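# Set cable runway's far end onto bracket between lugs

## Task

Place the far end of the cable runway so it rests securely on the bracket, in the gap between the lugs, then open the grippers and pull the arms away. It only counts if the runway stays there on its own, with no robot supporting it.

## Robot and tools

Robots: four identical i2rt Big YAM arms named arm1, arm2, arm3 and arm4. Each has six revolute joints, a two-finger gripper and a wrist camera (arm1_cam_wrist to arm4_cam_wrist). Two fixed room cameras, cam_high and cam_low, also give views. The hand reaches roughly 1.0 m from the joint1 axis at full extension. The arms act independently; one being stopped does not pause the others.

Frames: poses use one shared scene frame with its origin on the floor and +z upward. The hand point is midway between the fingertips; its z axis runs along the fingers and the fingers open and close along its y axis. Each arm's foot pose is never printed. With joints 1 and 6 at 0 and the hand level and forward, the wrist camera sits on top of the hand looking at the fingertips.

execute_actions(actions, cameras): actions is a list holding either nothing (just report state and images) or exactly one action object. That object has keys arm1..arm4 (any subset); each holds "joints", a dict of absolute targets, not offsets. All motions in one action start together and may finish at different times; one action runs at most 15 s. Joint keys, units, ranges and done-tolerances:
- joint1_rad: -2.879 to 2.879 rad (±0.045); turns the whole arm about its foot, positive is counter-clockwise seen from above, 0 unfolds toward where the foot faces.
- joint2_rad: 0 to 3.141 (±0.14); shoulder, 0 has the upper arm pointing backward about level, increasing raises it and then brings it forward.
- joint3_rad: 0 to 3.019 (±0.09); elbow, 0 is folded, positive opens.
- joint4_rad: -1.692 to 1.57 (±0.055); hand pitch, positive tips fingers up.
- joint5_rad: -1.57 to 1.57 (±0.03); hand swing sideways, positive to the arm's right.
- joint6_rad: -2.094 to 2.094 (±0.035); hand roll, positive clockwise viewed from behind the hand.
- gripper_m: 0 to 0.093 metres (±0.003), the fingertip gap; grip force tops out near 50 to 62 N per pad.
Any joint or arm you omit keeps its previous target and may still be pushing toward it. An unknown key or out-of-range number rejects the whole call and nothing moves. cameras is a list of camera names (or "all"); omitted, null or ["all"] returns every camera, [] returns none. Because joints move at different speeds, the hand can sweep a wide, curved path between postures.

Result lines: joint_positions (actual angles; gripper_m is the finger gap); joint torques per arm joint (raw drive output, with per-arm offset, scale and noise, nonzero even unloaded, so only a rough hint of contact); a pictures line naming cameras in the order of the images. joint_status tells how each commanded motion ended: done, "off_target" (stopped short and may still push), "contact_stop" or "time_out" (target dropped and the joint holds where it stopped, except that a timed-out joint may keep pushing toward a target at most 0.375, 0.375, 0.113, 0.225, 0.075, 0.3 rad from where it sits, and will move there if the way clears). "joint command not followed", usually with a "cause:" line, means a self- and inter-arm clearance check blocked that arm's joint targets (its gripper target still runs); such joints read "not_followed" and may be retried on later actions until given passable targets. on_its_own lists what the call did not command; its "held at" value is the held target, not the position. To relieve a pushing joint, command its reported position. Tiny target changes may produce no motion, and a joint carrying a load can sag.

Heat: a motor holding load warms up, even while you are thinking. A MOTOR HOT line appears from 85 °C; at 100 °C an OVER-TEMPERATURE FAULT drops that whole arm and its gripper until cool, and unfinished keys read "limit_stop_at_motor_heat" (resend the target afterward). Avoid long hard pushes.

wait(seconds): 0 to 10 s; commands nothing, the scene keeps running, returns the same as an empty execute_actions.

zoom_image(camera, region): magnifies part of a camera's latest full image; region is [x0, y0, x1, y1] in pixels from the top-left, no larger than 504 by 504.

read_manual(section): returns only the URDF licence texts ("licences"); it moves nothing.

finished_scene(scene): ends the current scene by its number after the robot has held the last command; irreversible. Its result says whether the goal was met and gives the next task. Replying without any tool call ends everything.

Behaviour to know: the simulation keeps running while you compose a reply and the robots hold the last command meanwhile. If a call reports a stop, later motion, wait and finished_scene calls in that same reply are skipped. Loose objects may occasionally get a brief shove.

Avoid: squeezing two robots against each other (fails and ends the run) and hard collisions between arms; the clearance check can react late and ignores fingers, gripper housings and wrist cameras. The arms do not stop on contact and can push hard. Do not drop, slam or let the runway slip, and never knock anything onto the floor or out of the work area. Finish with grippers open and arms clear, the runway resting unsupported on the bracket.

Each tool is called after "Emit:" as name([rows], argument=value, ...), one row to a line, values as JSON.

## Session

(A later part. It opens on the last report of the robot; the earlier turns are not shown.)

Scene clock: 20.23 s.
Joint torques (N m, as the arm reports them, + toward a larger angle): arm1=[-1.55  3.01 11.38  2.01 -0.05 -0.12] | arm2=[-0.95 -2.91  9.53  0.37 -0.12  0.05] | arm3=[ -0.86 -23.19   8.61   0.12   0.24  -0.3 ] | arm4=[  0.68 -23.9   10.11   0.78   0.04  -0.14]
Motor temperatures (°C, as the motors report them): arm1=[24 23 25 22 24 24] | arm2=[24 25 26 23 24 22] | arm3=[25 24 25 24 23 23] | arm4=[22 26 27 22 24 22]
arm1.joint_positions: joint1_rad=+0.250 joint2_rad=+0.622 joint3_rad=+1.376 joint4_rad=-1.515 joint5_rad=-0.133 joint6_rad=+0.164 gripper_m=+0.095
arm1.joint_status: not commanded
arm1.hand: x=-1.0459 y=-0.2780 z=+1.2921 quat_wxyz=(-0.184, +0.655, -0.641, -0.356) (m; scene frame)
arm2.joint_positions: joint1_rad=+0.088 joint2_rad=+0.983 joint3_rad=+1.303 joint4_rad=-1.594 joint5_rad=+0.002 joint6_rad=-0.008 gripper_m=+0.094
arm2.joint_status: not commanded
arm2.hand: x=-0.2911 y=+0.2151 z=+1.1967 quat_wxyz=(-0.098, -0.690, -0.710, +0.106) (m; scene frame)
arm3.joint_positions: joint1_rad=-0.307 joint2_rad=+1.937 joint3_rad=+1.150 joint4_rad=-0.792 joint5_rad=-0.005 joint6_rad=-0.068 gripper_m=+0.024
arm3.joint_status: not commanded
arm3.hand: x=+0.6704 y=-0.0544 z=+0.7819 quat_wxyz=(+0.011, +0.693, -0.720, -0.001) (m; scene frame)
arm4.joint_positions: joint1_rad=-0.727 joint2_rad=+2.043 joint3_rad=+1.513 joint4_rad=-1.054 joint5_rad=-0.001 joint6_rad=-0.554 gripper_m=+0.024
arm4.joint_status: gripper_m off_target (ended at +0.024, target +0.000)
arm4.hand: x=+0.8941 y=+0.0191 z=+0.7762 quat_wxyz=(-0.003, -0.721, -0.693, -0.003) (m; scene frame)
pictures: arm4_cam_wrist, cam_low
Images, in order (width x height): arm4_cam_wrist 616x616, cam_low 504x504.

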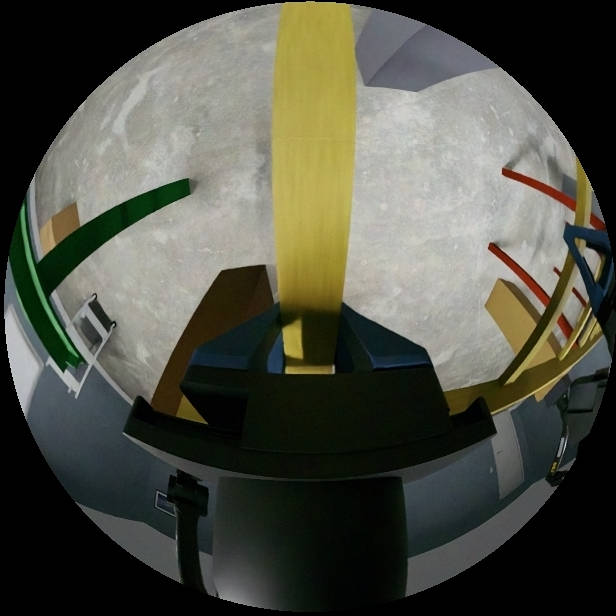

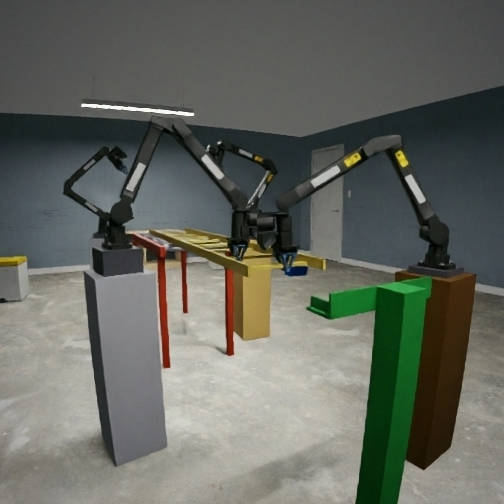

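Emit:
execute_actions([
  {"arm3":{"joints":{"joint1_rad":-0.545,"joint2_rad":1.94,"joint3_rad":1.35,"joint4_rad":-0.872,"joint6_rad":-0.33}},"arm4":{"joints":{"joint1_rad":-0.53,"joint2_rad":1.775,"joint3_rad":1.275,"joint4_rad":-0.969,"joint6_rad":-0.39}}},
], cameras=[])

Emit:
execute_actions([
  {"arm3":{"joints":{"joint1_rad":-0.76,"joint2_rad":2.05,"joint3_rad":1.63,"joint4_rad":-1.016,"joint6_rad":-0.553}},"arm4":{"joints":{"joint1_rad":-0.255,"joint2_rad":1.63,"joint3_rad":1.145,"joint4_rad":-0.959,"joint6_rad":-0.124}}},
], cameras=["arm4_cam_wrist","cam_high","cam_low"])

Emit:
zoom_image(camera="cam_high", region=[180,110,310,220])

Scene clock: 23.13 s.
Joint torques (N m, as the arm reports them, + toward a larger angle): arm1=[-1.57  3.07 11.39  2.   -0.05 -0.12] | arm2=[-1.   -2.8   9.24  0.22 -0.15  0.08] | arm3=[ -0.62 -25.65  10.05   0.15  -0.06  -0.1 ] | arm4=[  0.45 -26.24  10.58  -0.11   0.05  -0.04]
Motor temperatures (°C, as the motors report them): arm1=[24 23 25 22 24 24] | arm2=[24 25 26 23 24 22] | arm3=[25 25 25 24 23 23] | arm4=[22 26 27 22 24 22]
arm1.joint_positions: joint1_rad=+0.250 joint2_rad=+0.622 joint3_rad=+1.376 joint4_rad=-1.515 joint5_rad=-0.133 joint6_rad=+0.164 gripper_m=+0.095
arm1.joint_status: not commanded
arm1.hand: x=-1.0459 y=-0.2780 z=+1.2921 quat_wxyz=(-0.184, +0.655, -0.641, -0.356) (m; scene frame)
arm2.joint_positions: joint1_rad=+0.088 joint2_rad=+0.983 joint3_rad=+1.303 joint4_rad=-1.594 joint5_rad=+0.002 joint6_rad=-0.008 gripper_m=+0.094
arm2.joint_status: not commanded
arm2.hand: x=-0.2911 y=+0.2151 z=+1.1967 quat_wxyz=(-0.098, -0.690, -0.710, +0.106) (m; scene frame)
arm3.joint_positions: joint1_rad=-0.541 joint2_rad=+2.005 joint3_rad=+1.304 joint4_rad=-0.862 joint5_rad=+0.004 joint6_rad=-0.327 gripper_m=+0.024
arm3.joint_status: all done
arm3.hand: x=+0.7995 y=-0.0349 z=+0.7903 quat_wxyz=(+0.001, +0.702, -0.712, -0.002) (m; scene frame)
arm4.joint_positions: joint1_rad=-0.540 joint2_rad=+1.855 joint3_rad=+1.231 joint4_rad=-0.957 joint5_rad=-0.002 joint6_rad=-0.389 gripper_m=+0.024
arm4.joint_status: all done
arm4.hand: x=+1.0212 y=+0.0407 z=+0.7839 quat_wxyz=(-0.003, -0.714, -0.700, -0.002) (m; scene frame)
pictures: none
No camera images: the call's "cameras" was empty. Leave "cameras" out to get every camera's image.

Scene clock: 24.70 s.
Joint torques (N m, as the arm reports them, + toward a larger angle): arm1=[-1.55  3.05 11.37  2.   -0.04 -0.12] | arm2=[-1.14 -2.93  9.47  0.23 -0.14  0.09] | arm3=[ -1.09 -30.31  10.93   0.12  -0.15  -0.11] | arm4=[  1.08 -25.3   12.37  -0.84   0.3    0.  ]
Motor temperatures (°C, as the motors report them): arm1=[24 23 25 22 24 24] | arm2=[24 25 26 23 24 22] | arm3=[25 25 26 24 23 23] | arm4=[22 27 27 22 24 22]
arm1.joint_positions: joint1_rad=+0.250 joint2_rad=+0.622 joint3_rad=+1.376 joint4_rad=-1.515 joint5_rad=-0.133 joint6_rad=+0.164 gripper_m=+0.095
arm1.joint_status: not commanded
arm1.hand: x=-1.0459 y=-0.2780 z=+1.2921 quat_wxyz=(-0.184, +0.655, -0.641, -0.356) (m; scene frame)
arm2.joint_positions: joint1_rad=+0.088 joint2_rad=+0.983 joint3_rad=+1.303 joint4_rad=-1.594 joint5_rad=+0.002 joint6_rad=-0.008 gripper_m=+0.094
arm2.joint_status: not commanded
arm2.hand: x=-0.2911 y=+0.2151 z=+1.1967 quat_wxyz=(-0.098, -0.690, -0.710, +0.106) (m; scene frame)
arm3.joint_positions: joint1_rad=-0.752 joint2_rad=+2.132 joint3_rad=+1.582 joint4_rad=-1.005 joint5_rad=+0.006 joint6_rad=-0.548 gripper_m=+0.024
arm3.joint_status: all done
arm3.hand: x=+0.9407 y=-0.0207 z=+0.8051 quat_wxyz=(-0.003, +0.706, -0.708, -0.001) (m; scene frame)
arm4.joint_positions: joint1_rad=-0.262 joint2_rad=+1.725 joint3_rad=+1.077 joint4_rad=-0.937 joint5_rad=-0.009 joint6_rad=-0.123 gripper_m=+0.024
arm4.joint_status: all done
arm4.hand: x=+1.1632 y=+0.0557 z=+0.7959 quat_wxyz=(-0.003, -0.709, -0.705, -0.005) (m; scene frame)
pictures: arm4_cam_wrist, cam_high, cam_low
Images, in order (width x height): arm4_cam_wrist 616x616, cam_high 504x504, cam_low 504x504.

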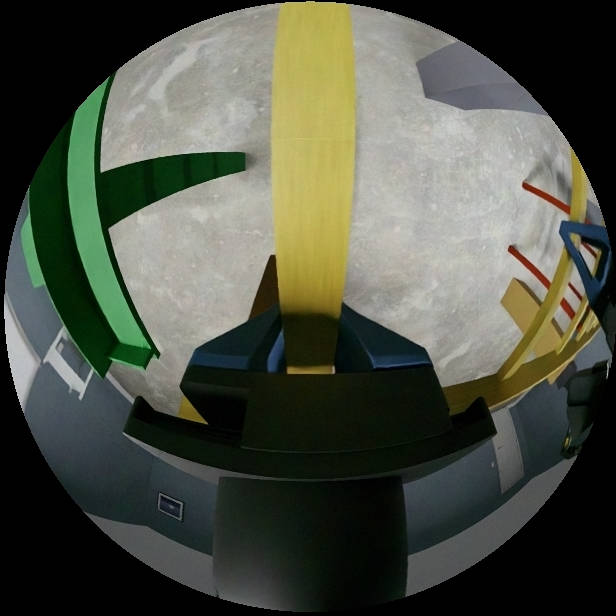

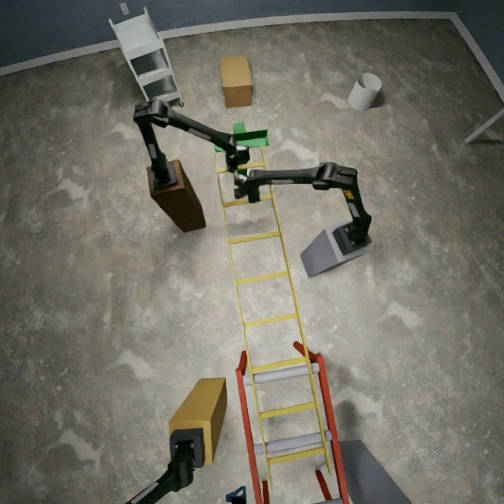

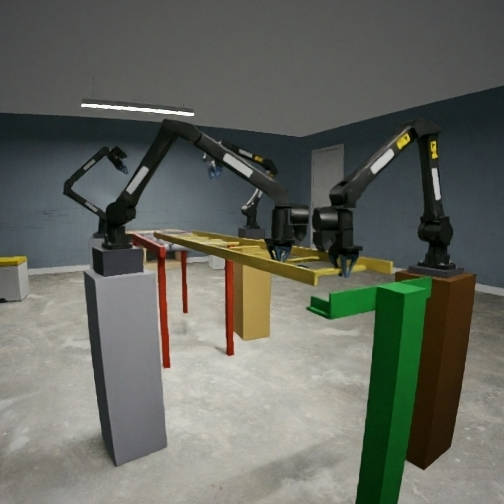

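Region (180, 110, 310, 220) of cam_high's 504x504 image, scaled by 3.877, with more detail than that image has; it fills the top 426 rows of this view, and the rest is white.

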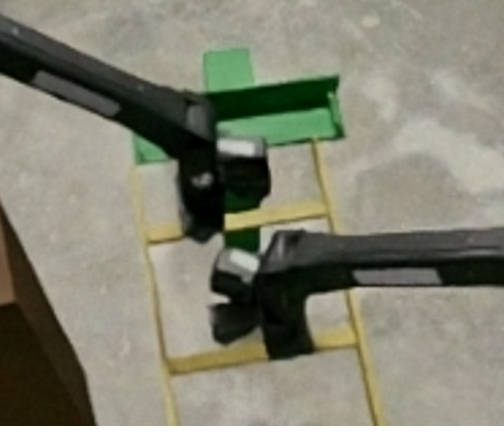

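Emit:
execute_actions([
  {"arm3":{"joints":{"joint1_rad":-0.84,"joint6_rad":-0.61}},"arm4":{"joints":{"joint1_rad":-0.16,"joint2_rad":1.69,"joint3_rad":1.255,"joint4_rad":-0.98,"joint6_rad":-0.015}}},
], cameras=["arm4_cam_wrist","cam_high","cam_low"])

Emit:
zoom_image(camera="cam_high", region=[180,110,310,220])

Scene clock: 27.43 s.
Joint torques (N m, as the arm reports them, + toward a larger angle): arm1=[-1.63  3.02 11.38  2.02 -0.04 -0.12] | arm2=[-1.29 -1.7   9.4   0.34 -0.12  0.05] | arm3=[ -1.15 -30.31  10.68  -0.47  -0.06  -0.04] | arm4=[ -0.62 -25.34  15.35  -1.2    0.4   -0.17]
Motor temperatures (°C, as the motors report them): arm1=[24 23 25 22 24 24] | arm2=[24 25 26 23 24 22] | arm3=[25 25 26 24 23 23] | arm4=[22 27 27 22 24 22]
arm1.joint_positions: joint1_rad=+0.250 joint2_rad=+0.622 joint3_rad=+1.376 joint4_rad=-1.515 joint5_rad=-0.133 joint6_rad=+0.164 gripper_m=+0.095
arm1.joint_status: not commanded
arm1.hand: x=-1.0459 y=-0.2780 z=+1.2921 quat_wxyz=(-0.184, +0.655, -0.641, -0.356) (m; scene frame)
arm2.joint_positions: joint1_rad=+0.088 joint2_rad=+0.983 joint3_rad=+1.303 joint4_rad=-1.594 joint5_rad=+0.002 joint6_rad=-0.008 gripper_m=+0.094
arm2.joint_status: not commanded
arm2.hand: x=-0.2911 y=+0.2151 z=+1.1967 quat_wxyz=(-0.098, -0.690, -0.710, +0.106) (m; scene frame)
arm3.joint_positions: joint1_rad=-0.836 joint2_rad=+2.132 joint3_rad=+1.585 joint4_rad=-0.991 joint5_rad=+0.003 joint6_rad=-0.613 gripper_m=+0.024
arm3.joint_status: all done
arm3.hand: x=+0.9854 y=-0.0456 z=+0.8055 quat_wxyz=(-0.011, +0.699, -0.715, -0.003) (m; scene frame)
arm4.joint_positions: joint1_rad=-0.157 joint2_rad=+1.773 joint3_rad=+1.149 joint4_rad=-0.953 joint5_rad=-0.010 joint6_rad=+0.000 gripper_m=+0.024
arm4.joint_status: joint3_rad time_out (moved +0.072 of +0.178); the others done
arm4.on_its_own: joint3_rad reads +1.149 and still pushes toward +1.255 since a time_out
arm4.hand: x=+1.2096 y=+0.0272 z=+0.7974 quat_wxyz=(-0.006, -0.716, -0.698, -0.002) (m; scene frame)
pictures: arm4_cam_wrist, cam_high, cam_low
Images, in order (width x height): arm4_cam_wrist 616x616, cam_high 504x504, cam_low 504x504.

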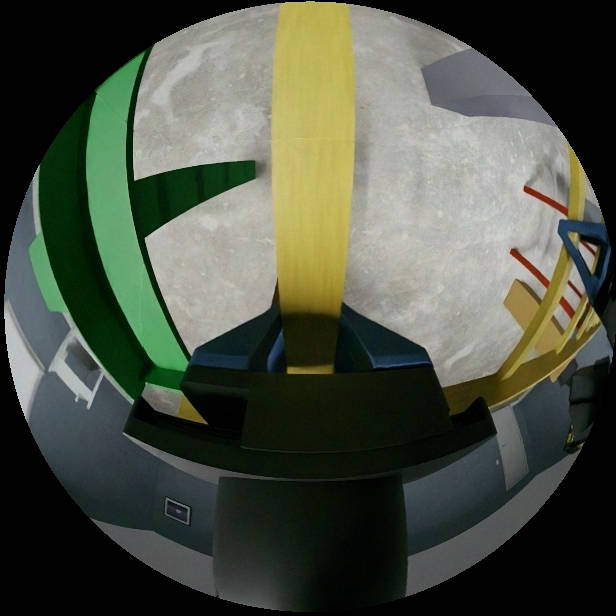

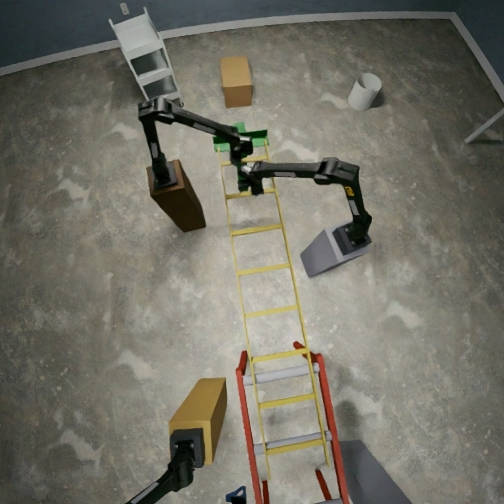

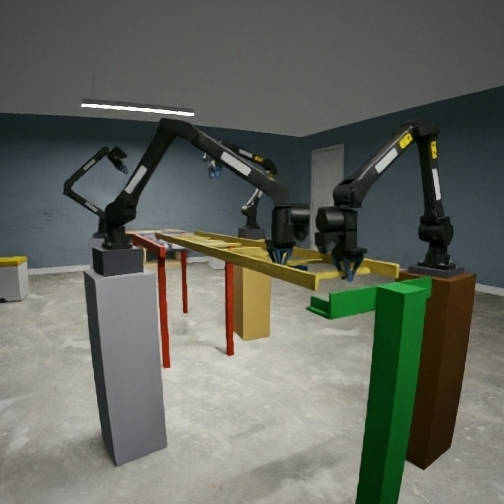

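Region (180, 110, 310, 220) of cam_high's 504x504 image, scaled by 3.877, with more detail than that image has; it fills the top 426 rows of this view, and the rest is white.

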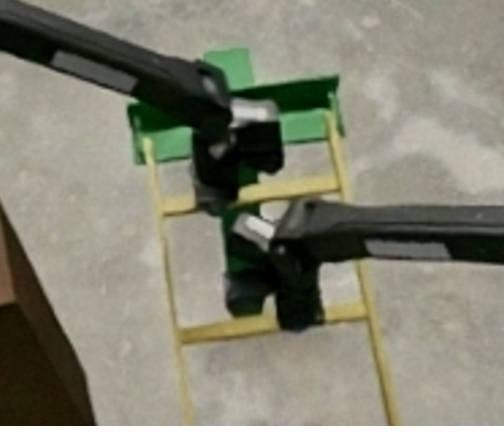

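Emit:
execute_actions([
  {"arm3":{"joints":{"joint1_rad":-0.912,"joint2_rad":2.155,"joint3_rad":1.82,"joint4_rad":-1.105,"joint6_rad":-0.685}},"arm4":{"joints":{"joint1_rad":-0.035,"joint6_rad":0.115}}},
], cameras=["arm4_cam_wrist","cam_high","cam_low"])

Emit:
zoom_image(camera="cam_high", region=[180,110,310,220])

Emit:
zoom_image(camera="cam_low", region=[270,230,470,340])

Scene clock: 37.97 s.
Joint torques (N m, as the arm reports them, + toward a larger angle): arm1=[-1.6   3.06 11.39  2.   -0.05 -0.13] | arm2=[-0.88 -3.07  9.32  0.19 -0.15  0.08] | arm3=[ -1.08 -31.26  12.01  -0.38  -0.01  -0.03] | arm4=[ -0.57 -26.32  14.68  -0.79   0.45  -0.14]
Motor temperatures (°C, as the motors report them): arm1=[24 23 25 22 24 24] | arm2=[24 25 27 23 24 22] | arm3=[25 27 28 24 23 23] | arm4=[22 27 29 22 24 22]
arm1.joint_positions: joint1_rad=+0.250 joint2_rad=+0.622 joint3_rad=+1.376 joint4_rad=-1.515 joint5_rad=-0.133 joint6_rad=+0.164 gripper_m=+0.095
arm1.joint_status: not commanded
arm1.hand: x=-1.0459 y=-0.2780 z=+1.2921 quat_wxyz=(-0.184, +0.655, -0.641, -0.356) (m; scene frame)
arm2.joint_positions: joint1_rad=+0.088 joint2_rad=+0.983 joint3_rad=+1.303 joint4_rad=-1.594 joint5_rad=+0.002 joint6_rad=-0.008 gripper_m=+0.094
arm2.joint_status: not commanded
arm2.hand: x=-0.2911 y=+0.2151 z=+1.1967 quat_wxyz=(-0.098, -0.690, -0.710, +0.106) (m; scene frame)
arm3.joint_positions: joint1_rad=-0.909 joint2_rad=+2.231 joint3_rad=+1.762 joint4_rad=-1.083 joint5_rad=+0.001 joint6_rad=-0.689 gripper_m=+0.024
arm3.joint_status: all done
arm3.hand: x=+1.0447 y=-0.0445 z=+0.8037 quat_wxyz=(-0.004, +0.700, -0.714, -0.002) (m; scene frame)
arm4.joint_positions: joint1_rad=-0.030 joint2_rad=+1.787 joint3_rad=+1.158 joint4_rad=-0.955 joint5_rad=-0.011 joint6_rad=+0.126 gripper_m=+0.024
arm4.joint_status: all done
arm4.on_its_own: joint3_rad reads +1.158 and still pushes toward +1.255 since a time_out
arm4.hand: x=+1.2701 y=+0.0279 z=+0.7937 quat_wxyz=(-0.002, -0.715, -0.699, -0.005) (m; scene frame)
pictures: arm4_cam_wrist, cam_high, cam_low
Images, in order (width x height): arm4_cam_wrist 616x616, cam_high 504x504, cam_low 504x504.

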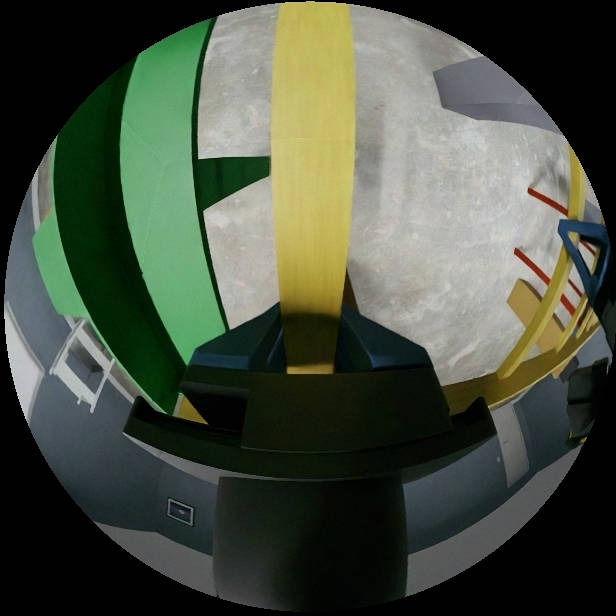

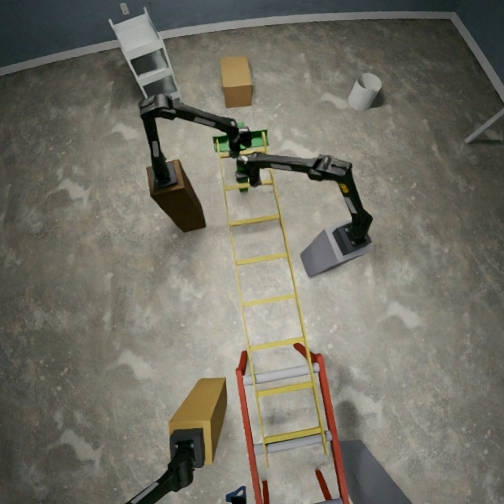

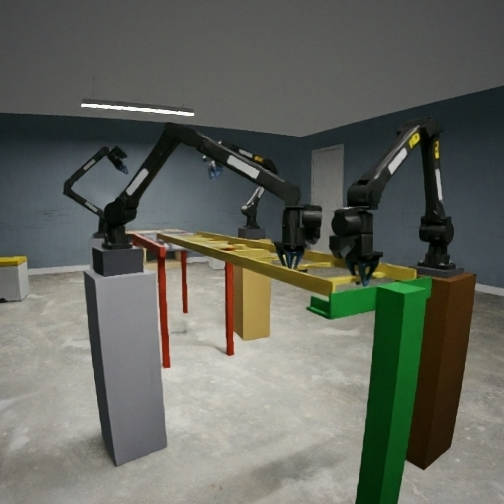

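Region (180, 110, 310, 220) of cam_high's 504x504 image, scaled by 3.877, with more detail than that image has; it fills the top 426 rows of this view, and the rest is white.

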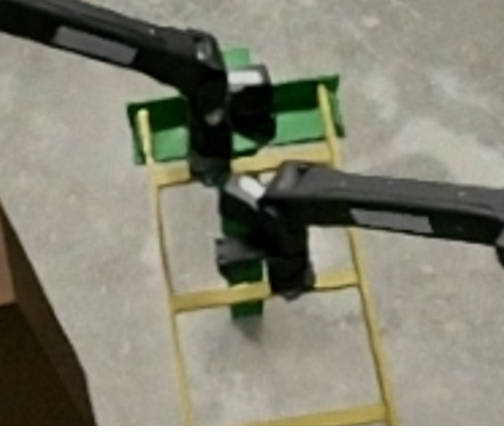

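Region (270, 230, 470, 340) of cam_low's 504x504 image, scaled by 2.520, with more detail than that image has; it fills the top 277 rows of this view, and the rest is white.

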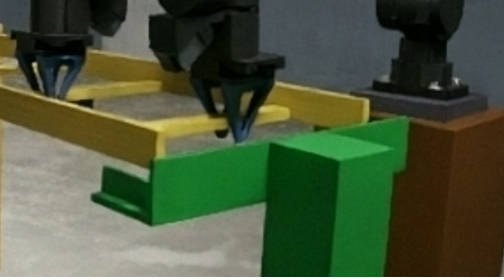

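Good; advance 1 cm and lower.

Emit:
execute_actions([
  {"arm3":{"joints":{"joint1_rad":-0.925,"joint2_rad":2.22,"joint3_rad":1.815,"joint4_rad":-1.08}},"arm4":{"joints":{"joint1_rad":-0.005,"joint2_rad":1.76,"joint3_rad":1.2,"joint4_rad":-0.94,"joint6_rad":0.145}}},
], cameras=[])

Emit:
execute_actions([
  {"arm3":{"joints":{"joint2_rad":2.265,"joint3_rad":1.795,"joint4_rad":-1.06}},"arm4":{"joints":{"joint2_rad":1.81,"joint3_rad":1.17,"joint4_rad":-0.91}}},
], cameras=["arm4_cam_wrist","cam_high","cam_low"])

Emit:
zoom_image(camera="cam_high", region=[180,110,310,220])

Scene clock: 39.70 s.
Joint torques (N m, as the arm reports them, + toward a larger angle): arm1=[-1.59  3.03 11.39  2.   -0.04 -0.12] | arm2=[-1.13 -2.88  9.37  0.24 -0.12  0.08] | arm3=[ -1.77 -28.27  11.42   0.     0.07  -0.04] | arm4=[  1.73 -24.71  10.53  -0.54   0.     0.09]
Motor temperatures (°C, as the motors report them): arm1=[24 23 25 22 24 24] | arm2=[24 25 27 23 24 22] | arm3=[25 27 28 24 23 23] | arm4=[22 27 29 22 24 22]
arm1.joint_positions: joint1_rad=+0.250 joint2_rad=+0.622 joint3_rad=+1.376 joint4_rad=-1.515 joint5_rad=-0.133 joint6_rad=+0.164 gripper_m=+0.095
arm1.joint_status: not commanded
arm1.hand: x=-1.0459 y=-0.2780 z=+1.2921 quat_wxyz=(-0.184, +0.655, -0.641, -0.356) (m; scene frame)
arm2.joint_positions: joint1_rad=+0.088 joint2_rad=+0.983 joint3_rad=+1.303 joint4_rad=-1.594 joint5_rad=+0.002 joint6_rad=-0.008 gripper_m=+0.094
arm2.joint_status: not commanded
arm2.hand: x=-0.2911 y=+0.2151 z=+1.1967 quat_wxyz=(-0.098, -0.690, -0.710, +0.106) (m; scene frame)
arm3.joint_positions: joint1_rad=-0.910 joint2_rad=+2.265 joint3_rad=+1.763 joint4_rad=-1.065 joint5_rad=-0.002 joint6_rad=-0.689 gripper_m=+0.024
arm3.joint_status: all done
arm3.hand: x=+1.0444 y=-0.0455 z=+0.7829 quat_wxyz=(+0.004, +0.700, -0.714, -0.003) (m; scene frame)
arm4.joint_positions: joint1_rad=-0.025 joint2_rad=+1.837 joint3_rad=+1.154 joint4_rad=-0.921 joint5_rad=+0.001 joint6_rad=+0.133 gripper_m=+0.024
arm4.joint_status: all done
arm4.hand: x=+1.2704 y=+0.0276 z=+0.7695 quat_wxyz=(+0.010, -0.716, -0.698, -0.007) (m; scene frame)
pictures: none
No camera images: the call's "cameras" was empty. Leave "cameras" out to get every camera's image.

Scene clock: 40.23 s.
Joint torques (N m, as the arm reports them, + toward a larger angle): arm1=[-1.57  3.04 11.38  2.02 -0.04 -0.12] | arm2=[-0.98 -2.76  9.55  0.25 -0.09  0.05] | arm3=[ -1.58 -24.57   9.72   0.59   0.14  -0.03] | arm4=[  1.71 -21.42   8.93  -0.35   0.05   0.09]
Motor temperatures (°C, as the motors report them): arm1=[24 23 25 22 24 24] | arm2=[24 25 27 23 24 22] | arm3=[25 27 28 24 23 23] | arm4=[22 27 29 22 24 22]
arm1.joint_positions: joint1_rad=+0.250 joint2_rad=+0.622 joint3_rad=+1.376 joint4_rad=-1.515 joint5_rad=-0.133 joint6_rad=+0.164 gripper_m=+0.095
arm1.joint_status: not commanded
arm1.hand: x=-1.0459 y=-0.2780 z=+1.2921 quat_wxyz=(-0.184, +0.655, -0.641, -0.356) (m; scene frame)
arm2.joint_positions: joint1_rad=+0.088 joint2_rad=+0.983 joint3_rad=+1.303 joint4_rad=-1.594 joint5_rad=+0.002 joint6_rad=-0.008 gripper_m=+0.094
arm2.joint_status: not commanded
arm2.hand: x=-0.2911 y=+0.2151 z=+1.1967 quat_wxyz=(-0.098, -0.690, -0.710, +0.106) (m; scene frame)
arm3.joint_positions: joint1_rad=-0.911 joint2_rad=+2.271 joint3_rad=+1.763 joint4_rad=-1.059 joint5_rad=-0.003 joint6_rad=-0.689 gripper_m=+0.024
arm3.joint_status: all done
arm3.hand: x=+1.0445 y=-0.0455 z=+0.7789 quat_wxyz=(+0.004, +0.700, -0.714, -0.003) (m; scene frame)
arm4.joint_positions: joint1_rad=-0.024 joint2_rad=+1.841 joint3_rad=+1.144 joint4_rad=-0.903 joint5_rad=+0.001 joint6_rad=+0.133 gripper_m=+0.024
arm4.joint_status: all done
arm4.hand: x=+1.2705 y=+0.0283 z=+0.7651 quat_wxyz=(+0.008, -0.716, -0.698, -0.005) (m; scene frame)
pictures: arm4_cam_wrist, cam_high, cam_low
Images, in order (width x height): arm4_cam_wrist 616x616, cam_high 504x504, cam_low 504x504.

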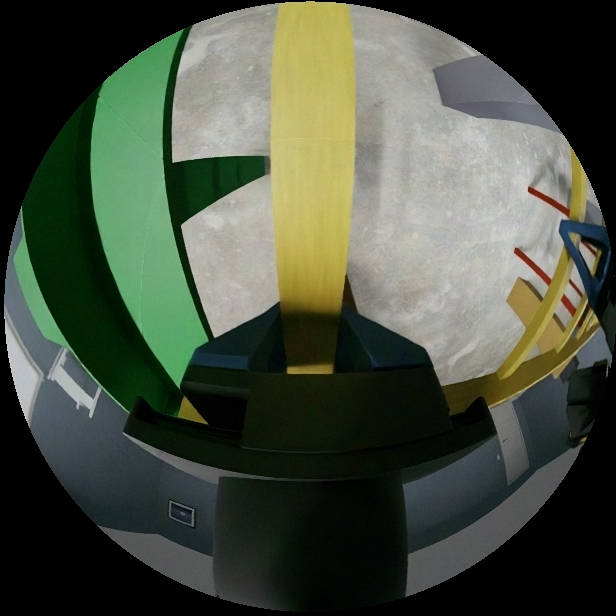

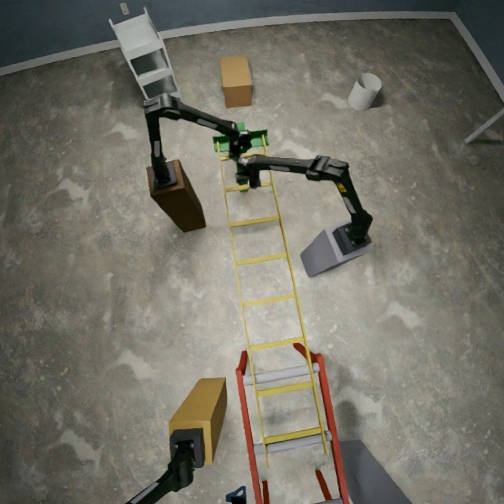

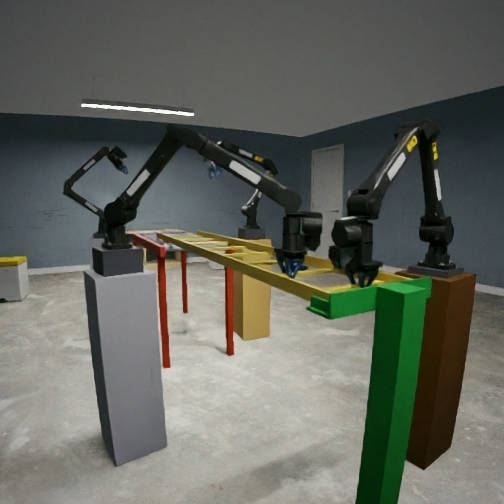

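Region (180, 110, 310, 220) of cam_high's 504x504 image, scaled by 3.877, with more detail than that image has; it fills the top 426 rows of this view, and the rest is white.

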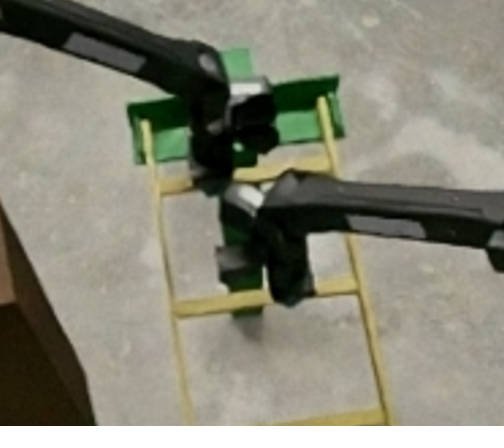

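Seated. Release, lift and inspect.

Emit:
execute_actions([
  {"arm3":{"joints":{"joint1_rad":-0.911,"gripper_m":0.075}},"arm4":{"joints":{"joint1_rad":-0.024,"gripper_m":0.055}}},
], cameras=[])

Emit:
execute_actions([
  {"arm3":{"joints":{"joint2_rad":2.1,"joint4_rad":-1.16}},"arm4":{"joints":{"joint2_rad":1.55}}},
], cameras=[])

Emit:
execute_actions([
  {"arm3":{"joints":{"joint2_rad":1.4,"joint4_rad":-1.6}},"arm4":{"joints":{"joint2_rad":1.0,"joint4_rad":-1.5}}},
], cameras=["arm4_cam_wrist","cam_high","cam_low"])

Scene clock: 41.80 s.
Joint torques (N m, as the arm reports them, + toward a larger angle): arm1=[-1.57  3.07 11.38  2.01 -0.04 -0.12] | arm2=[-0.94 -3.42  9.31  0.17 -0.14  0.06] | arm3=[ -1.05 -24.27   9.79   0.66   0.15  -0.04] | arm4=[  0.35 -19.54   8.82  -0.1   -0.01   0.07]
Motor temperatures (°C, as the motors report them): arm1=[24 23 25 22 24 24] | arm2=[24 25 27 23 24 22] | arm3=[25 27 28 24 23 23] | arm4=[22 27 29 22 24 22]
arm1.joint_positions: joint1_rad=+0.250 joint2_rad=+0.622 joint3_rad=+1.376 joint4_rad=-1.515 joint5_rad=-0.133 joint6_rad=+0.164 gripper_m=+0.095
arm1.joint_status: not commanded
arm1.hand: x=-1.0459 y=-0.2780 z=+1.2921 quat_wxyz=(-0.184, +0.655, -0.641, -0.356) (m; scene frame)
arm2.joint_positions: joint1_rad=+0.088 joint2_rad=+0.983 joint3_rad=+1.303 joint4_rad=-1.594 joint5_rad=+0.002 joint6_rad=-0.008 gripper_m=+0.094
arm2.joint_status: not commanded
arm2.hand: x=-0.2911 y=+0.2151 z=+1.1967 quat_wxyz=(-0.098, -0.690, -0.710, +0.106) (m; scene frame)
arm3.joint_positions: joint1_rad=-0.911 joint2_rad=+2.271 joint3_rad=+1.763 joint4_rad=-1.059 joint5_rad=-0.003 joint6_rad=-0.689 gripper_m=+0.075
arm3.joint_status: all done
arm3.hand: x=+1.0445 y=-0.0455 z=+0.7789 quat_wxyz=(+0.004, +0.700, -0.714, -0.003) (m; scene frame)
arm4.joint_positions: joint1_rad=-0.024 joint2_rad=+1.827 joint3_rad=+1.144 joint4_rad=-0.903 joint5_rad=+0.001 joint6_rad=+0.134 gripper_m=+0.055
arm4.joint_status: all done
arm4.hand: x=+1.2707 y=+0.0265 z=+0.7713 quat_wxyz=(+0.002, -0.716, -0.698, -0.001) (m; scene frame)
pictures: none
No camera images: the call's "cameras" was empty. Leave "cameras" out to get every camera's image.

Scene clock: 43.07 s.
Joint torques (N m, as the arm reports them, + toward a larger angle): arm1=[-1.56  3.01 11.39  2.01 -0.04 -0.13] | arm2=[-0.72 -3.23  9.16  0.22 -0.08  0.06] | arm3=[ -0.94 -22.95  10.03   0.21   0.14  -0.03] | arm4=[  0.   -14.22  10.86   0.44   0.05   0.1 ]
Motor temperatures (°C, as the motors report them): arm1=[24 23 25 22 24 24] | arm2=[24 25 27 23 24 22] | arm3=[25 27 28 24 23 23] | arm4=[22 27 29 22 24 22]
arm1.joint_positions: joint1_rad=+0.250 joint2_rad=+0.622 joint3_rad=+1.376 joint4_rad=-1.515 joint5_rad=-0.133 joint6_rad=+0.164 gripper_m=+0.095
arm1.joint_status: not commanded
arm1.hand: x=-1.0459 y=-0.2780 z=+1.2921 quat_wxyz=(-0.184, +0.655, -0.641, -0.356) (m; scene frame)
arm2.joint_positions: joint1_rad=+0.088 joint2_rad=+0.983 joint3_rad=+1.303 joint4_rad=-1.594 joint5_rad=+0.002 joint6_rad=-0.008 gripper_m=+0.094
arm2.joint_status: not commanded
arm2.hand: x=-0.2911 y=+0.2151 z=+1.1967 quat_wxyz=(-0.098, -0.690, -0.710, +0.106) (m; scene frame)
arm3.joint_positions: joint1_rad=-0.911 joint2_rad=+2.100 joint3_rad=+1.770 joint4_rad=-1.146 joint5_rad=-0.003 joint6_rad=-0.689 gripper_m=+0.075
arm3.joint_status: all done
arm3.hand: x=+1.0482 y=-0.0420 z=+0.8888 quat_wxyz=(-0.041, +0.699, -0.714, -0.007) (m; scene frame)
arm4.joint_positions: joint1_rad=-0.024 joint2_rad=+1.532 joint3_rad=+1.144 joint4_rad=-0.903 joint5_rad=+0.001 joint6_rad=+0.134 gripper_m=+0.055
arm4.joint_status: all done
arm4.hand: x=+1.2728 y=+0.0076 z=+0.9093 quat_wxyz=(-0.113, -0.709, -0.691, +0.090) (m; scene frame)
pictures: none
No camera images: the call's "cameras" was empty. Leave "cameras" out to get every camera's image.

Scene clock: 44.77 s.
Joint torques (N m, as the arm reports them, + toward a larger angle): arm1=[-1.62  3.04 11.38  2.01 -0.04 -0.12] | arm2=[-0.49 -3.06  9.55  0.33 -0.13  0.07] | arm3=[ -0.58 -13.96   9.28   0.68   0.14  -0.01] | arm4=[ 0.41 -3.74 11.39  0.18  0.01  0.07]
Motor temperatures (°C, as the motors report them): arm1=[24 23 26 22 24 24] | arm2=[24 25 27 23 24 22] | arm3=[25 27 28 24 23 23] | arm4=[22 27 29 22 24 22]
arm1.joint_positions: joint1_rad=+0.250 joint2_rad=+0.622 joint3_rad=+1.376 joint4_rad=-1.515 joint5_rad=-0.133 joint6_rad=+0.164 gripper_m=+0.095
arm1.joint_status: not commanded
arm1.hand: x=-1.0459 y=-0.2780 z=+1.2921 quat_wxyz=(-0.184, +0.655, -0.641, -0.356) (m; scene frame)
arm2.joint_positions: joint1_rad=+0.088 joint2_rad=+0.983 joint3_rad=+1.303 joint4_rad=-1.594 joint5_rad=+0.002 joint6_rad=-0.008 gripper_m=+0.094
arm2.joint_status: not commanded
arm2.hand: x=-0.2911 y=+0.2151 z=+1.1967 quat_wxyz=(-0.098, -0.690, -0.710, +0.106) (m; scene frame)
arm3.joint_positions: joint1_rad=-0.911 joint2_rad=+1.414 joint3_rad=+1.785 joint4_rad=-1.589 joint5_rad=-0.003 joint6_rad=-0.689 gripper_m=+0.075
arm3.joint_status: all done
arm3.hand: x=+0.9313 y=-0.1808 z=+1.2595 quat_wxyz=(-0.169, +0.689, -0.704, -0.018) (m; scene frame)
arm4.joint_positions: joint1_rad=-0.024 joint2_rad=+0.989 joint3_rad=+1.144 joint4_rad=-1.486 joint5_rad=+0.001 joint6_rad=+0.134 gripper_m=+0.055
arm4.joint_status: all done
arm4.hand: x=+1.2522 y=+0.1985 z=+1.0813 quat_wxyz=(-0.098, -0.711, -0.692, +0.078) (m; scene frame)
pictures: arm4_cam_wrist, cam_high, cam_low
Images, in order (width x height): arm4_cam_wrist 616x616, cam_high 504x504, cam_low 504x504.

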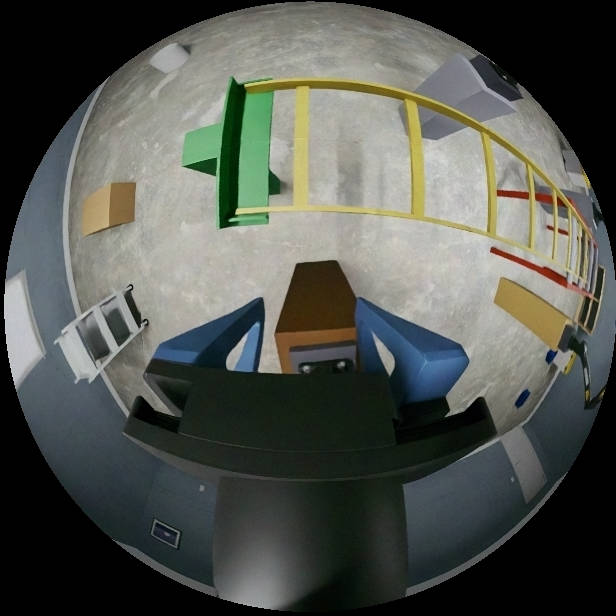

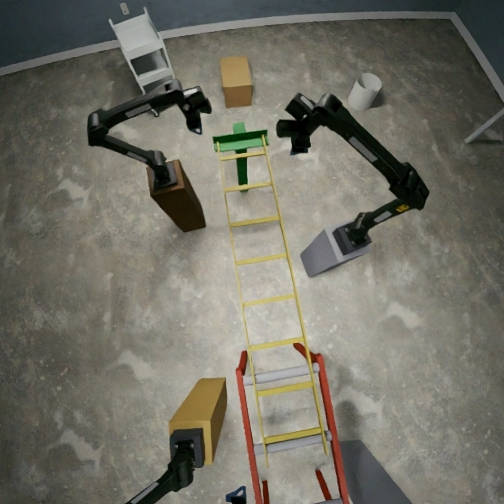

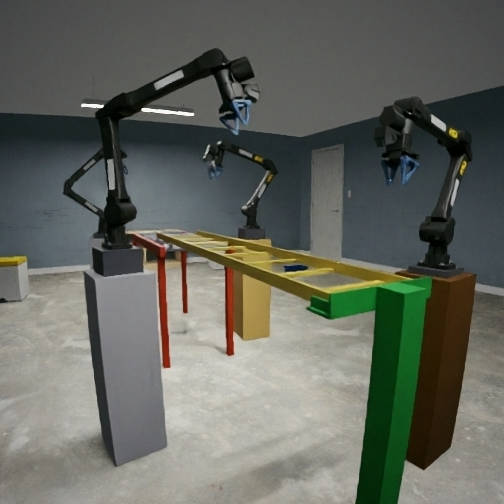

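Emit:
execute_actions([
  {"arm4":{"joints":{"joint2_rad":1.82,"joint3_rad":1.25,"joint4_rad":-0.93}}},
], cameras=["arm4_cam_wrist"])

Emit:
execute_actions([
  {"arm4":{"joints":{"joint1_rad":0.07,"gripper_m":0}}},
], cameras=["arm4_cam_wrist","arm3_cam_wrist"])

Scene clock: 46.67 s.
Joint torques (N m, as the arm reports them, + toward a larger angle): arm1=[-1.54  3.03 11.39  2.   -0.04 -0.12] | arm2=[-1.15 -2.6   9.31  0.32 -0.11  0.09] | arm3=[ -0.82 -13.61   9.27   0.65   0.13  -0.01] | arm4=[  0.43 -17.79   9.29   0.78   0.01   0.09]
Motor temperatures (°C, as the motors report them): arm1=[24 23 26 22 24 24] | arm2=[24 25 27 23 24 22] | arm3=[25 26 28 24 23 23] | arm4=[22 27 28 22 24 22]
arm1.joint_positions: joint1_rad=+0.250 joint2_rad=+0.622 joint3_rad=+1.376 joint4_rad=-1.515 joint5_rad=-0.133 joint6_rad=+0.164 gripper_m=+0.095
arm1.joint_status: not commanded
arm1.hand: x=-1.0459 y=-0.2780 z=+1.2921 quat_wxyz=(-0.184, +0.655, -0.641, -0.356) (m; scene frame)
arm2.joint_positions: joint1_rad=+0.088 joint2_rad=+0.983 joint3_rad=+1.303 joint4_rad=-1.594 joint5_rad=+0.002 joint6_rad=-0.008 gripper_m=+0.094
arm2.joint_status: not commanded
arm2.hand: x=-0.2911 y=+0.2151 z=+1.1967 quat_wxyz=(-0.098, -0.690, -0.710, +0.106) (m; scene frame)
arm3.joint_positions: joint1_rad=-0.911 joint2_rad=+1.414 joint3_rad=+1.785 joint4_rad=-1.589 joint5_rad=-0.003 joint6_rad=-0.689 gripper_m=+0.075
arm3.joint_status: not commanded
arm3.hand: x=+0.9313 y=-0.1808 z=+1.2595 quat_wxyz=(-0.169, +0.689, -0.704, -0.018) (m; scene frame)
arm4.joint_positions: joint1_rad=-0.024 joint2_rad=+1.821 joint3_rad=+1.226 joint4_rad=-0.945 joint5_rad=+0.001 joint6_rad=+0.134 gripper_m=+0.055
arm4.joint_status: all done
arm4.hand: x=+1.2738 y=-0.0020 z=+0.7993 quat_wxyz=(-0.016, -0.716, -0.698, +0.013) (m; scene frame)
pictures: arm4_cam_wrist
Images, in order (width x height): arm4_cam_wrist 616x616.

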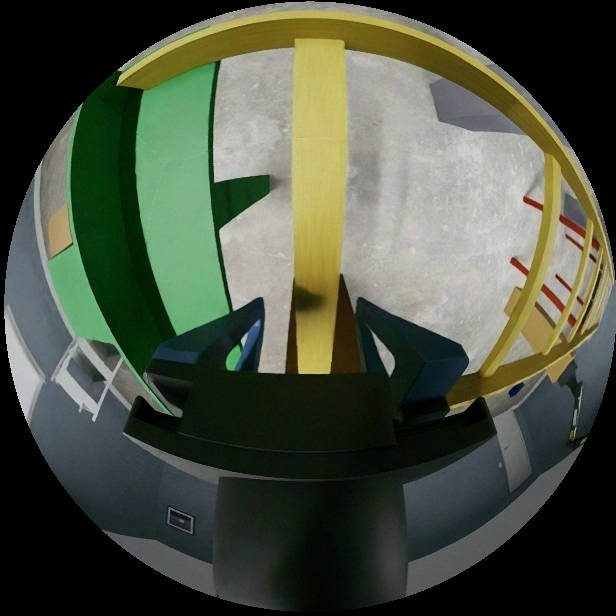

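Scene clock: 47.70 s.
Joint torques (N m, as the arm reports them, + toward a larger angle): arm1=[-1.55  3.04 11.38  2.01 -0.04 -0.12] | arm2=[-1.11 -3.02  9.37  0.24 -0.12  0.05] | arm3=[ -0.62 -13.56   9.31   0.8    0.12  -0.02] | arm4=[ -0.17 -18.06   9.33   0.63   0.01   0.1 ]
Motor temperatures (°C, as the motors report them): arm1=[24 23 26 22 24 24] | arm2=[24 25 27 23 24 22] | arm3=[25 26 28 24 23 23] | arm4=[22 27 28 22 24 22]
arm1.joint_positions: joint1_rad=+0.250 joint2_rad=+0.622 joint3_rad=+1.376 joint4_rad=-1.515 joint5_rad=-0.133 joint6_rad=+0.164 gripper_m=+0.095
arm1.joint_status: not commanded
arm1.hand: x=-1.0459 y=-0.2780 z=+1.2921 quat_wxyz=(-0.184, +0.655, -0.641, -0.356) (m; scene frame)
arm2.joint_positions: joint1_rad=+0.088 joint2_rad=+0.983 joint3_rad=+1.303 joint4_rad=-1.594 joint5_rad=+0.002 joint6_rad=-0.008 gripper_m=+0.094
arm2.joint_status: not commanded
arm2.hand: x=-0.2911 y=+0.2151 z=+1.1967 quat_wxyz=(-0.098, -0.690, -0.710, +0.106) (m; scene frame)
arm3.joint_positions: joint1_rad=-0.911 joint2_rad=+1.414 joint3_rad=+1.785 joint4_rad=-1.589 joint5_rad=-0.003 joint6_rad=-0.689 gripper_m=+0.075
arm3.joint_status: not commanded
arm3.hand: x=+0.9313 y=-0.1808 z=+1.2595 quat_wxyz=(-0.169, +0.689, -0.704, -0.018) (m; scene frame)
arm4.joint_positions: joint1_rad=+0.077 joint2_rad=+1.821 joint3_rad=+1.226 joint4_rad=-0.945 joint5_rad=+0.001 joint6_rad=+0.135 gripper_m=+0.001
arm4.joint_status: all done
arm4.hand: x=+1.3244 y=+0.0060 z=+0.7992 quat_wxyz=(-0.016, -0.680, -0.733, +0.013) (m; scene frame)
pictures: arm3_cam_wrist, arm4_cam_wrist
Images, in order (width x height): arm3_cam_wrist 616x616, arm4_cam_wrist 616x616.

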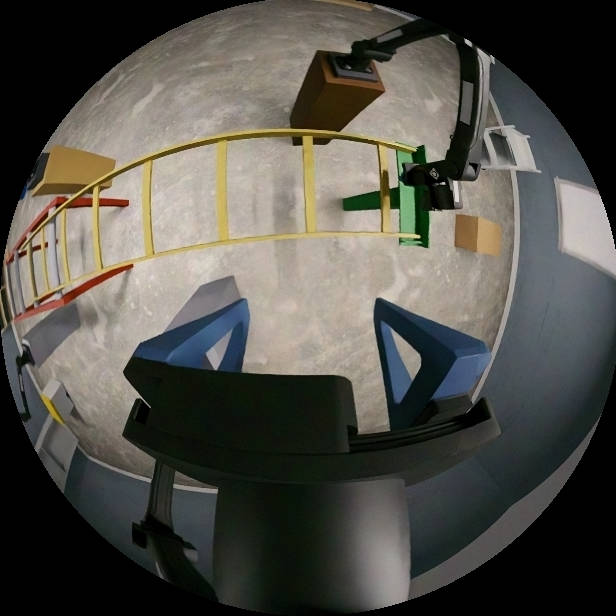

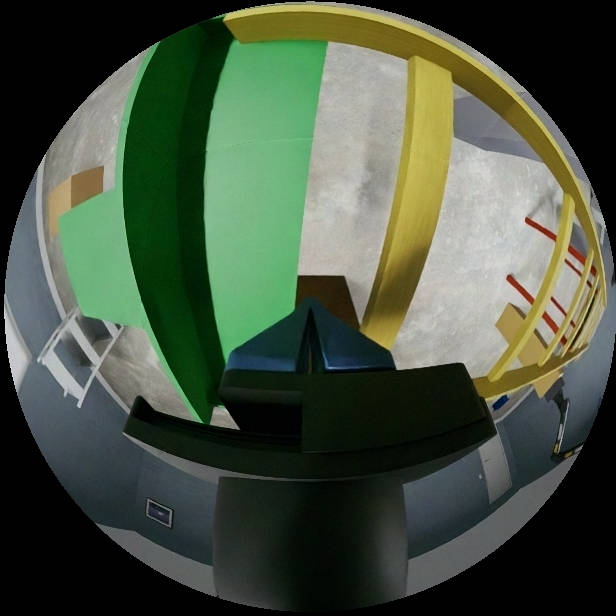

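Emit:
execute_actions([
  {"arm4":{"joints":{"joint1_rad":-0.035,"joint2_rad":1.79,"gripper_m":0.055}}},
], cameras=[])

Emit:
execute_actions([
  {"arm4":{"joints":{"joint2_rad":1.872}}},
], cameras=[])

Emit:
execute_actions([
  {"arm4":{"joints":{"joint1_rad":0.07,"gripper_m":0}}},
], cameras=["arm4_cam_wrist","arm3_cam_wrist"])

Scene clock: 49.40 s.
Joint torques (N m, as the arm reports them, + toward a larger angle): arm1=[-1.59  3.06 11.39  2.01 -0.04 -0.12] | arm2=[-0.98 -2.87  9.37  0.21 -0.11  0.1 ] | arm3=[ -1.03 -14.1    9.23   0.72   0.12  -0.03] | arm4=[  0.78 -20.26   9.5    0.71   0.05   0.07]
Motor temperatures (°C, as the motors report them): arm1=[24 23 26 22 24 24] | arm2=[24 25 27 23 24 22] | arm3=[25 26 28 24 23 23] | arm4=[22 27 28 22 24 22]
arm1.joint_positions: joint1_rad=+0.250 joint2_rad=+0.622 joint3_rad=+1.376 joint4_rad=-1.515 joint5_rad=-0.133 joint6_rad=+0.164 gripper_m=+0.095
arm1.joint_status: not commanded
arm1.hand: x=-1.0459 y=-0.2780 z=+1.2921 quat_wxyz=(-0.184, +0.655, -0.641, -0.356) (m; scene frame)
arm2.joint_positions: joint1_rad=+0.088 joint2_rad=+0.983 joint3_rad=+1.303 joint4_rad=-1.594 joint5_rad=+0.002 joint6_rad=-0.008 gripper_m=+0.094
arm2.joint_status: not commanded
arm2.hand: x=-0.2911 y=+0.2151 z=+1.1967 quat_wxyz=(-0.098, -0.690, -0.710, +0.106) (m; scene frame)
arm3.joint_positions: joint1_rad=-0.911 joint2_rad=+1.414 joint3_rad=+1.785 joint4_rad=-1.589 joint5_rad=-0.003 joint6_rad=-0.689 gripper_m=+0.075
arm3.joint_status: not commanded
arm3.hand: x=+0.9313 y=-0.1808 z=+1.2595 quat_wxyz=(-0.169, +0.689, -0.704, -0.018) (m; scene frame)
arm4.joint_positions: joint1_rad=-0.041 joint2_rad=+1.809 joint3_rad=+1.226 joint4_rad=-0.945 joint5_rad=+0.001 joint6_rad=+0.135 gripper_m=+0.055
arm4.joint_status: all done
arm4.hand: x=+1.2657 y=-0.0041 z=+0.8050 quat_wxyz=(-0.020, -0.722, -0.691, +0.017) (m; scene frame)
pictures: none
No camera images: the call's "cameras" was empty. Leave "cameras" out to get every camera's image.

Scene clock: 50.20 s.
Joint torques (N m, as the arm reports them, + toward a larger angle): arm1=[-1.56  3.06 11.39  2.01 -0.05 -0.12] | arm2=[-0.41 -2.76  9.3   0.3  -0.13  0.1 ] | arm3=[ -0.7  -13.46   9.25   0.7    0.1   -0.03] | arm4=[  0.5  -17.61   9.09   0.45   0.03   0.  ]
Motor temperatures (°C, as the motors report them): arm1=[24 23 26 22 24 24] | arm2=[24 25 27 23 24 22] | arm3=[25 26 28 24 23 23] | arm4=[22 27 28 22 24 22]
arm1.joint_positions: joint1_rad=+0.250 joint2_rad=+0.622 joint3_rad=+1.376 joint4_rad=-1.515 joint5_rad=-0.133 joint6_rad=+0.164 gripper_m=+0.095
arm1.joint_status: not commanded
arm1.hand: x=-1.0459 y=-0.2780 z=+1.2921 quat_wxyz=(-0.184, +0.655, -0.641, -0.356) (m; scene frame)
arm2.joint_positions: joint1_rad=+0.088 joint2_rad=+0.983 joint3_rad=+1.303 joint4_rad=-1.594 joint5_rad=+0.002 joint6_rad=-0.008 gripper_m=+0.094
arm2.joint_status: not commanded
arm2.hand: x=-0.2911 y=+0.2151 z=+1.1967 quat_wxyz=(-0.098, -0.690, -0.710, +0.106) (m; scene frame)
arm3.joint_positions: joint1_rad=-0.911 joint2_rad=+1.414 joint3_rad=+1.785 joint4_rad=-1.589 joint5_rad=-0.003 joint6_rad=-0.689 gripper_m=+0.075
arm3.joint_status: not commanded
arm3.hand: x=+0.9313 y=-0.1808 z=+1.2595 quat_wxyz=(-0.169, +0.689, -0.704, -0.018) (m; scene frame)
arm4.joint_positions: joint1_rad=-0.041 joint2_rad=+1.861 joint3_rad=+1.226 joint4_rad=-0.944 joint5_rad=+0.001 joint6_rad=+0.135 gripper_m=+0.055
arm4.joint_status: all done
arm4.hand: x=+1.2652 y=+0.0016 z=+0.7800 quat_wxyz=(+0.000, -0.722, -0.692, +0.001) (m; scene frame)
pictures: none
No camera images: the call's "cameras" was empty. Leave "cameras" out to get every camera's image.

Scene clock: 52.03 s.
Joint torques (N m, as the arm reports them, + toward a larger angle): arm1=[-1.57  3.04 11.38  2.01 -0.04 -0.12] | arm2=[-0.71 -2.3   9.42  0.34 -0.11  0.04] | arm3=[ -0.92 -13.45   9.2    0.71   0.15  -0.02] | arm4=[  6.47 -17.97   9.2    0.53  -0.61  -0.08]
Motor temperatures (°C, as the motors report them): arm1=[24 23 26 22 24 24] | arm2=[24 25 27 23 24 22] | arm3=[25 26 28 24 23 23] | arm4=[22 27 28 22 24 22]
arm1.joint_positions: joint1_rad=+0.250 joint2_rad=+0.622 joint3_rad=+1.376 joint4_rad=-1.515 joint5_rad=-0.133 joint6_rad=+0.164 gripper_m=+0.095
arm1.joint_status: not commanded
arm1.hand: x=-1.0459 y=-0.2780 z=+1.2921 quat_wxyz=(-0.184, +0.655, -0.641, -0.356) (m; scene frame)
arm2.joint_positions: joint1_rad=+0.088 joint2_rad=+0.983 joint3_rad=+1.303 joint4_rad=-1.594 joint5_rad=+0.002 joint6_rad=-0.008 gripper_m=+0.094
arm2.joint_status: not commanded
arm2.hand: x=-0.2911 y=+0.2151 z=+1.1967 quat_wxyz=(-0.098, -0.690, -0.710, +0.106) (m; scene frame)
arm3.joint_positions: joint1_rad=-0.911 joint2_rad=+1.414 joint3_rad=+1.785 joint4_rad=-1.589 joint5_rad=-0.003 joint6_rad=-0.689 gripper_m=+0.075
arm3.joint_status: not commanded
arm3.hand: x=+0.9313 y=-0.1808 z=+1.2595 quat_wxyz=(-0.169, +0.689, -0.704, -0.018) (m; scene frame)
arm4.joint_positions: joint1_rad=-0.003 joint2_rad=+1.861 joint3_rad=+1.226 joint4_rad=-0.940 joint5_rad=+0.019 joint6_rad=+0.153 gripper_m=+0.025
arm4.joint_status: joint1_rad time_out (moved +0.038 of +0.111); gripper_m off_target (ended at +0.025, target +0.000)
arm4.on_its_own: joint1_rad reads -0.003 and still pushes toward +0.070 since a time_out
arm4.hand: x=+1.2812 y=+0.0024 z=+0.7800 quat_wxyz=(+0.004, -0.715, -0.699, +0.009) (m; scene frame)
pictures: arm3_cam_wrist, arm4_cam_wrist
Images, in order (width x height): arm3_cam_wrist 616x616, arm4_cam_wrist 616x616.

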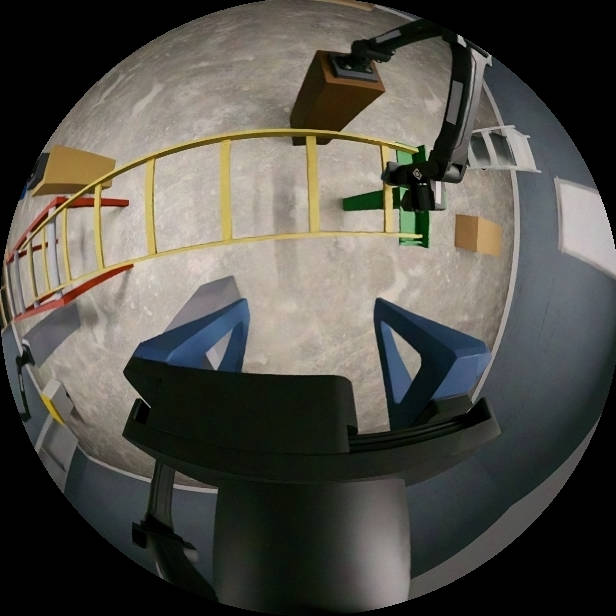

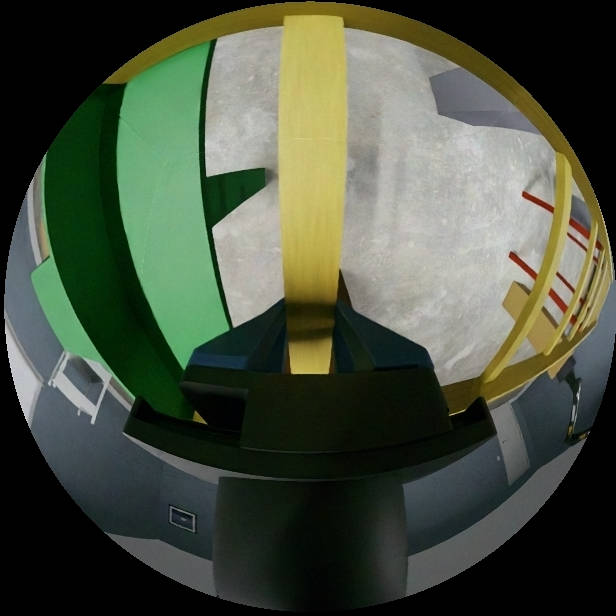

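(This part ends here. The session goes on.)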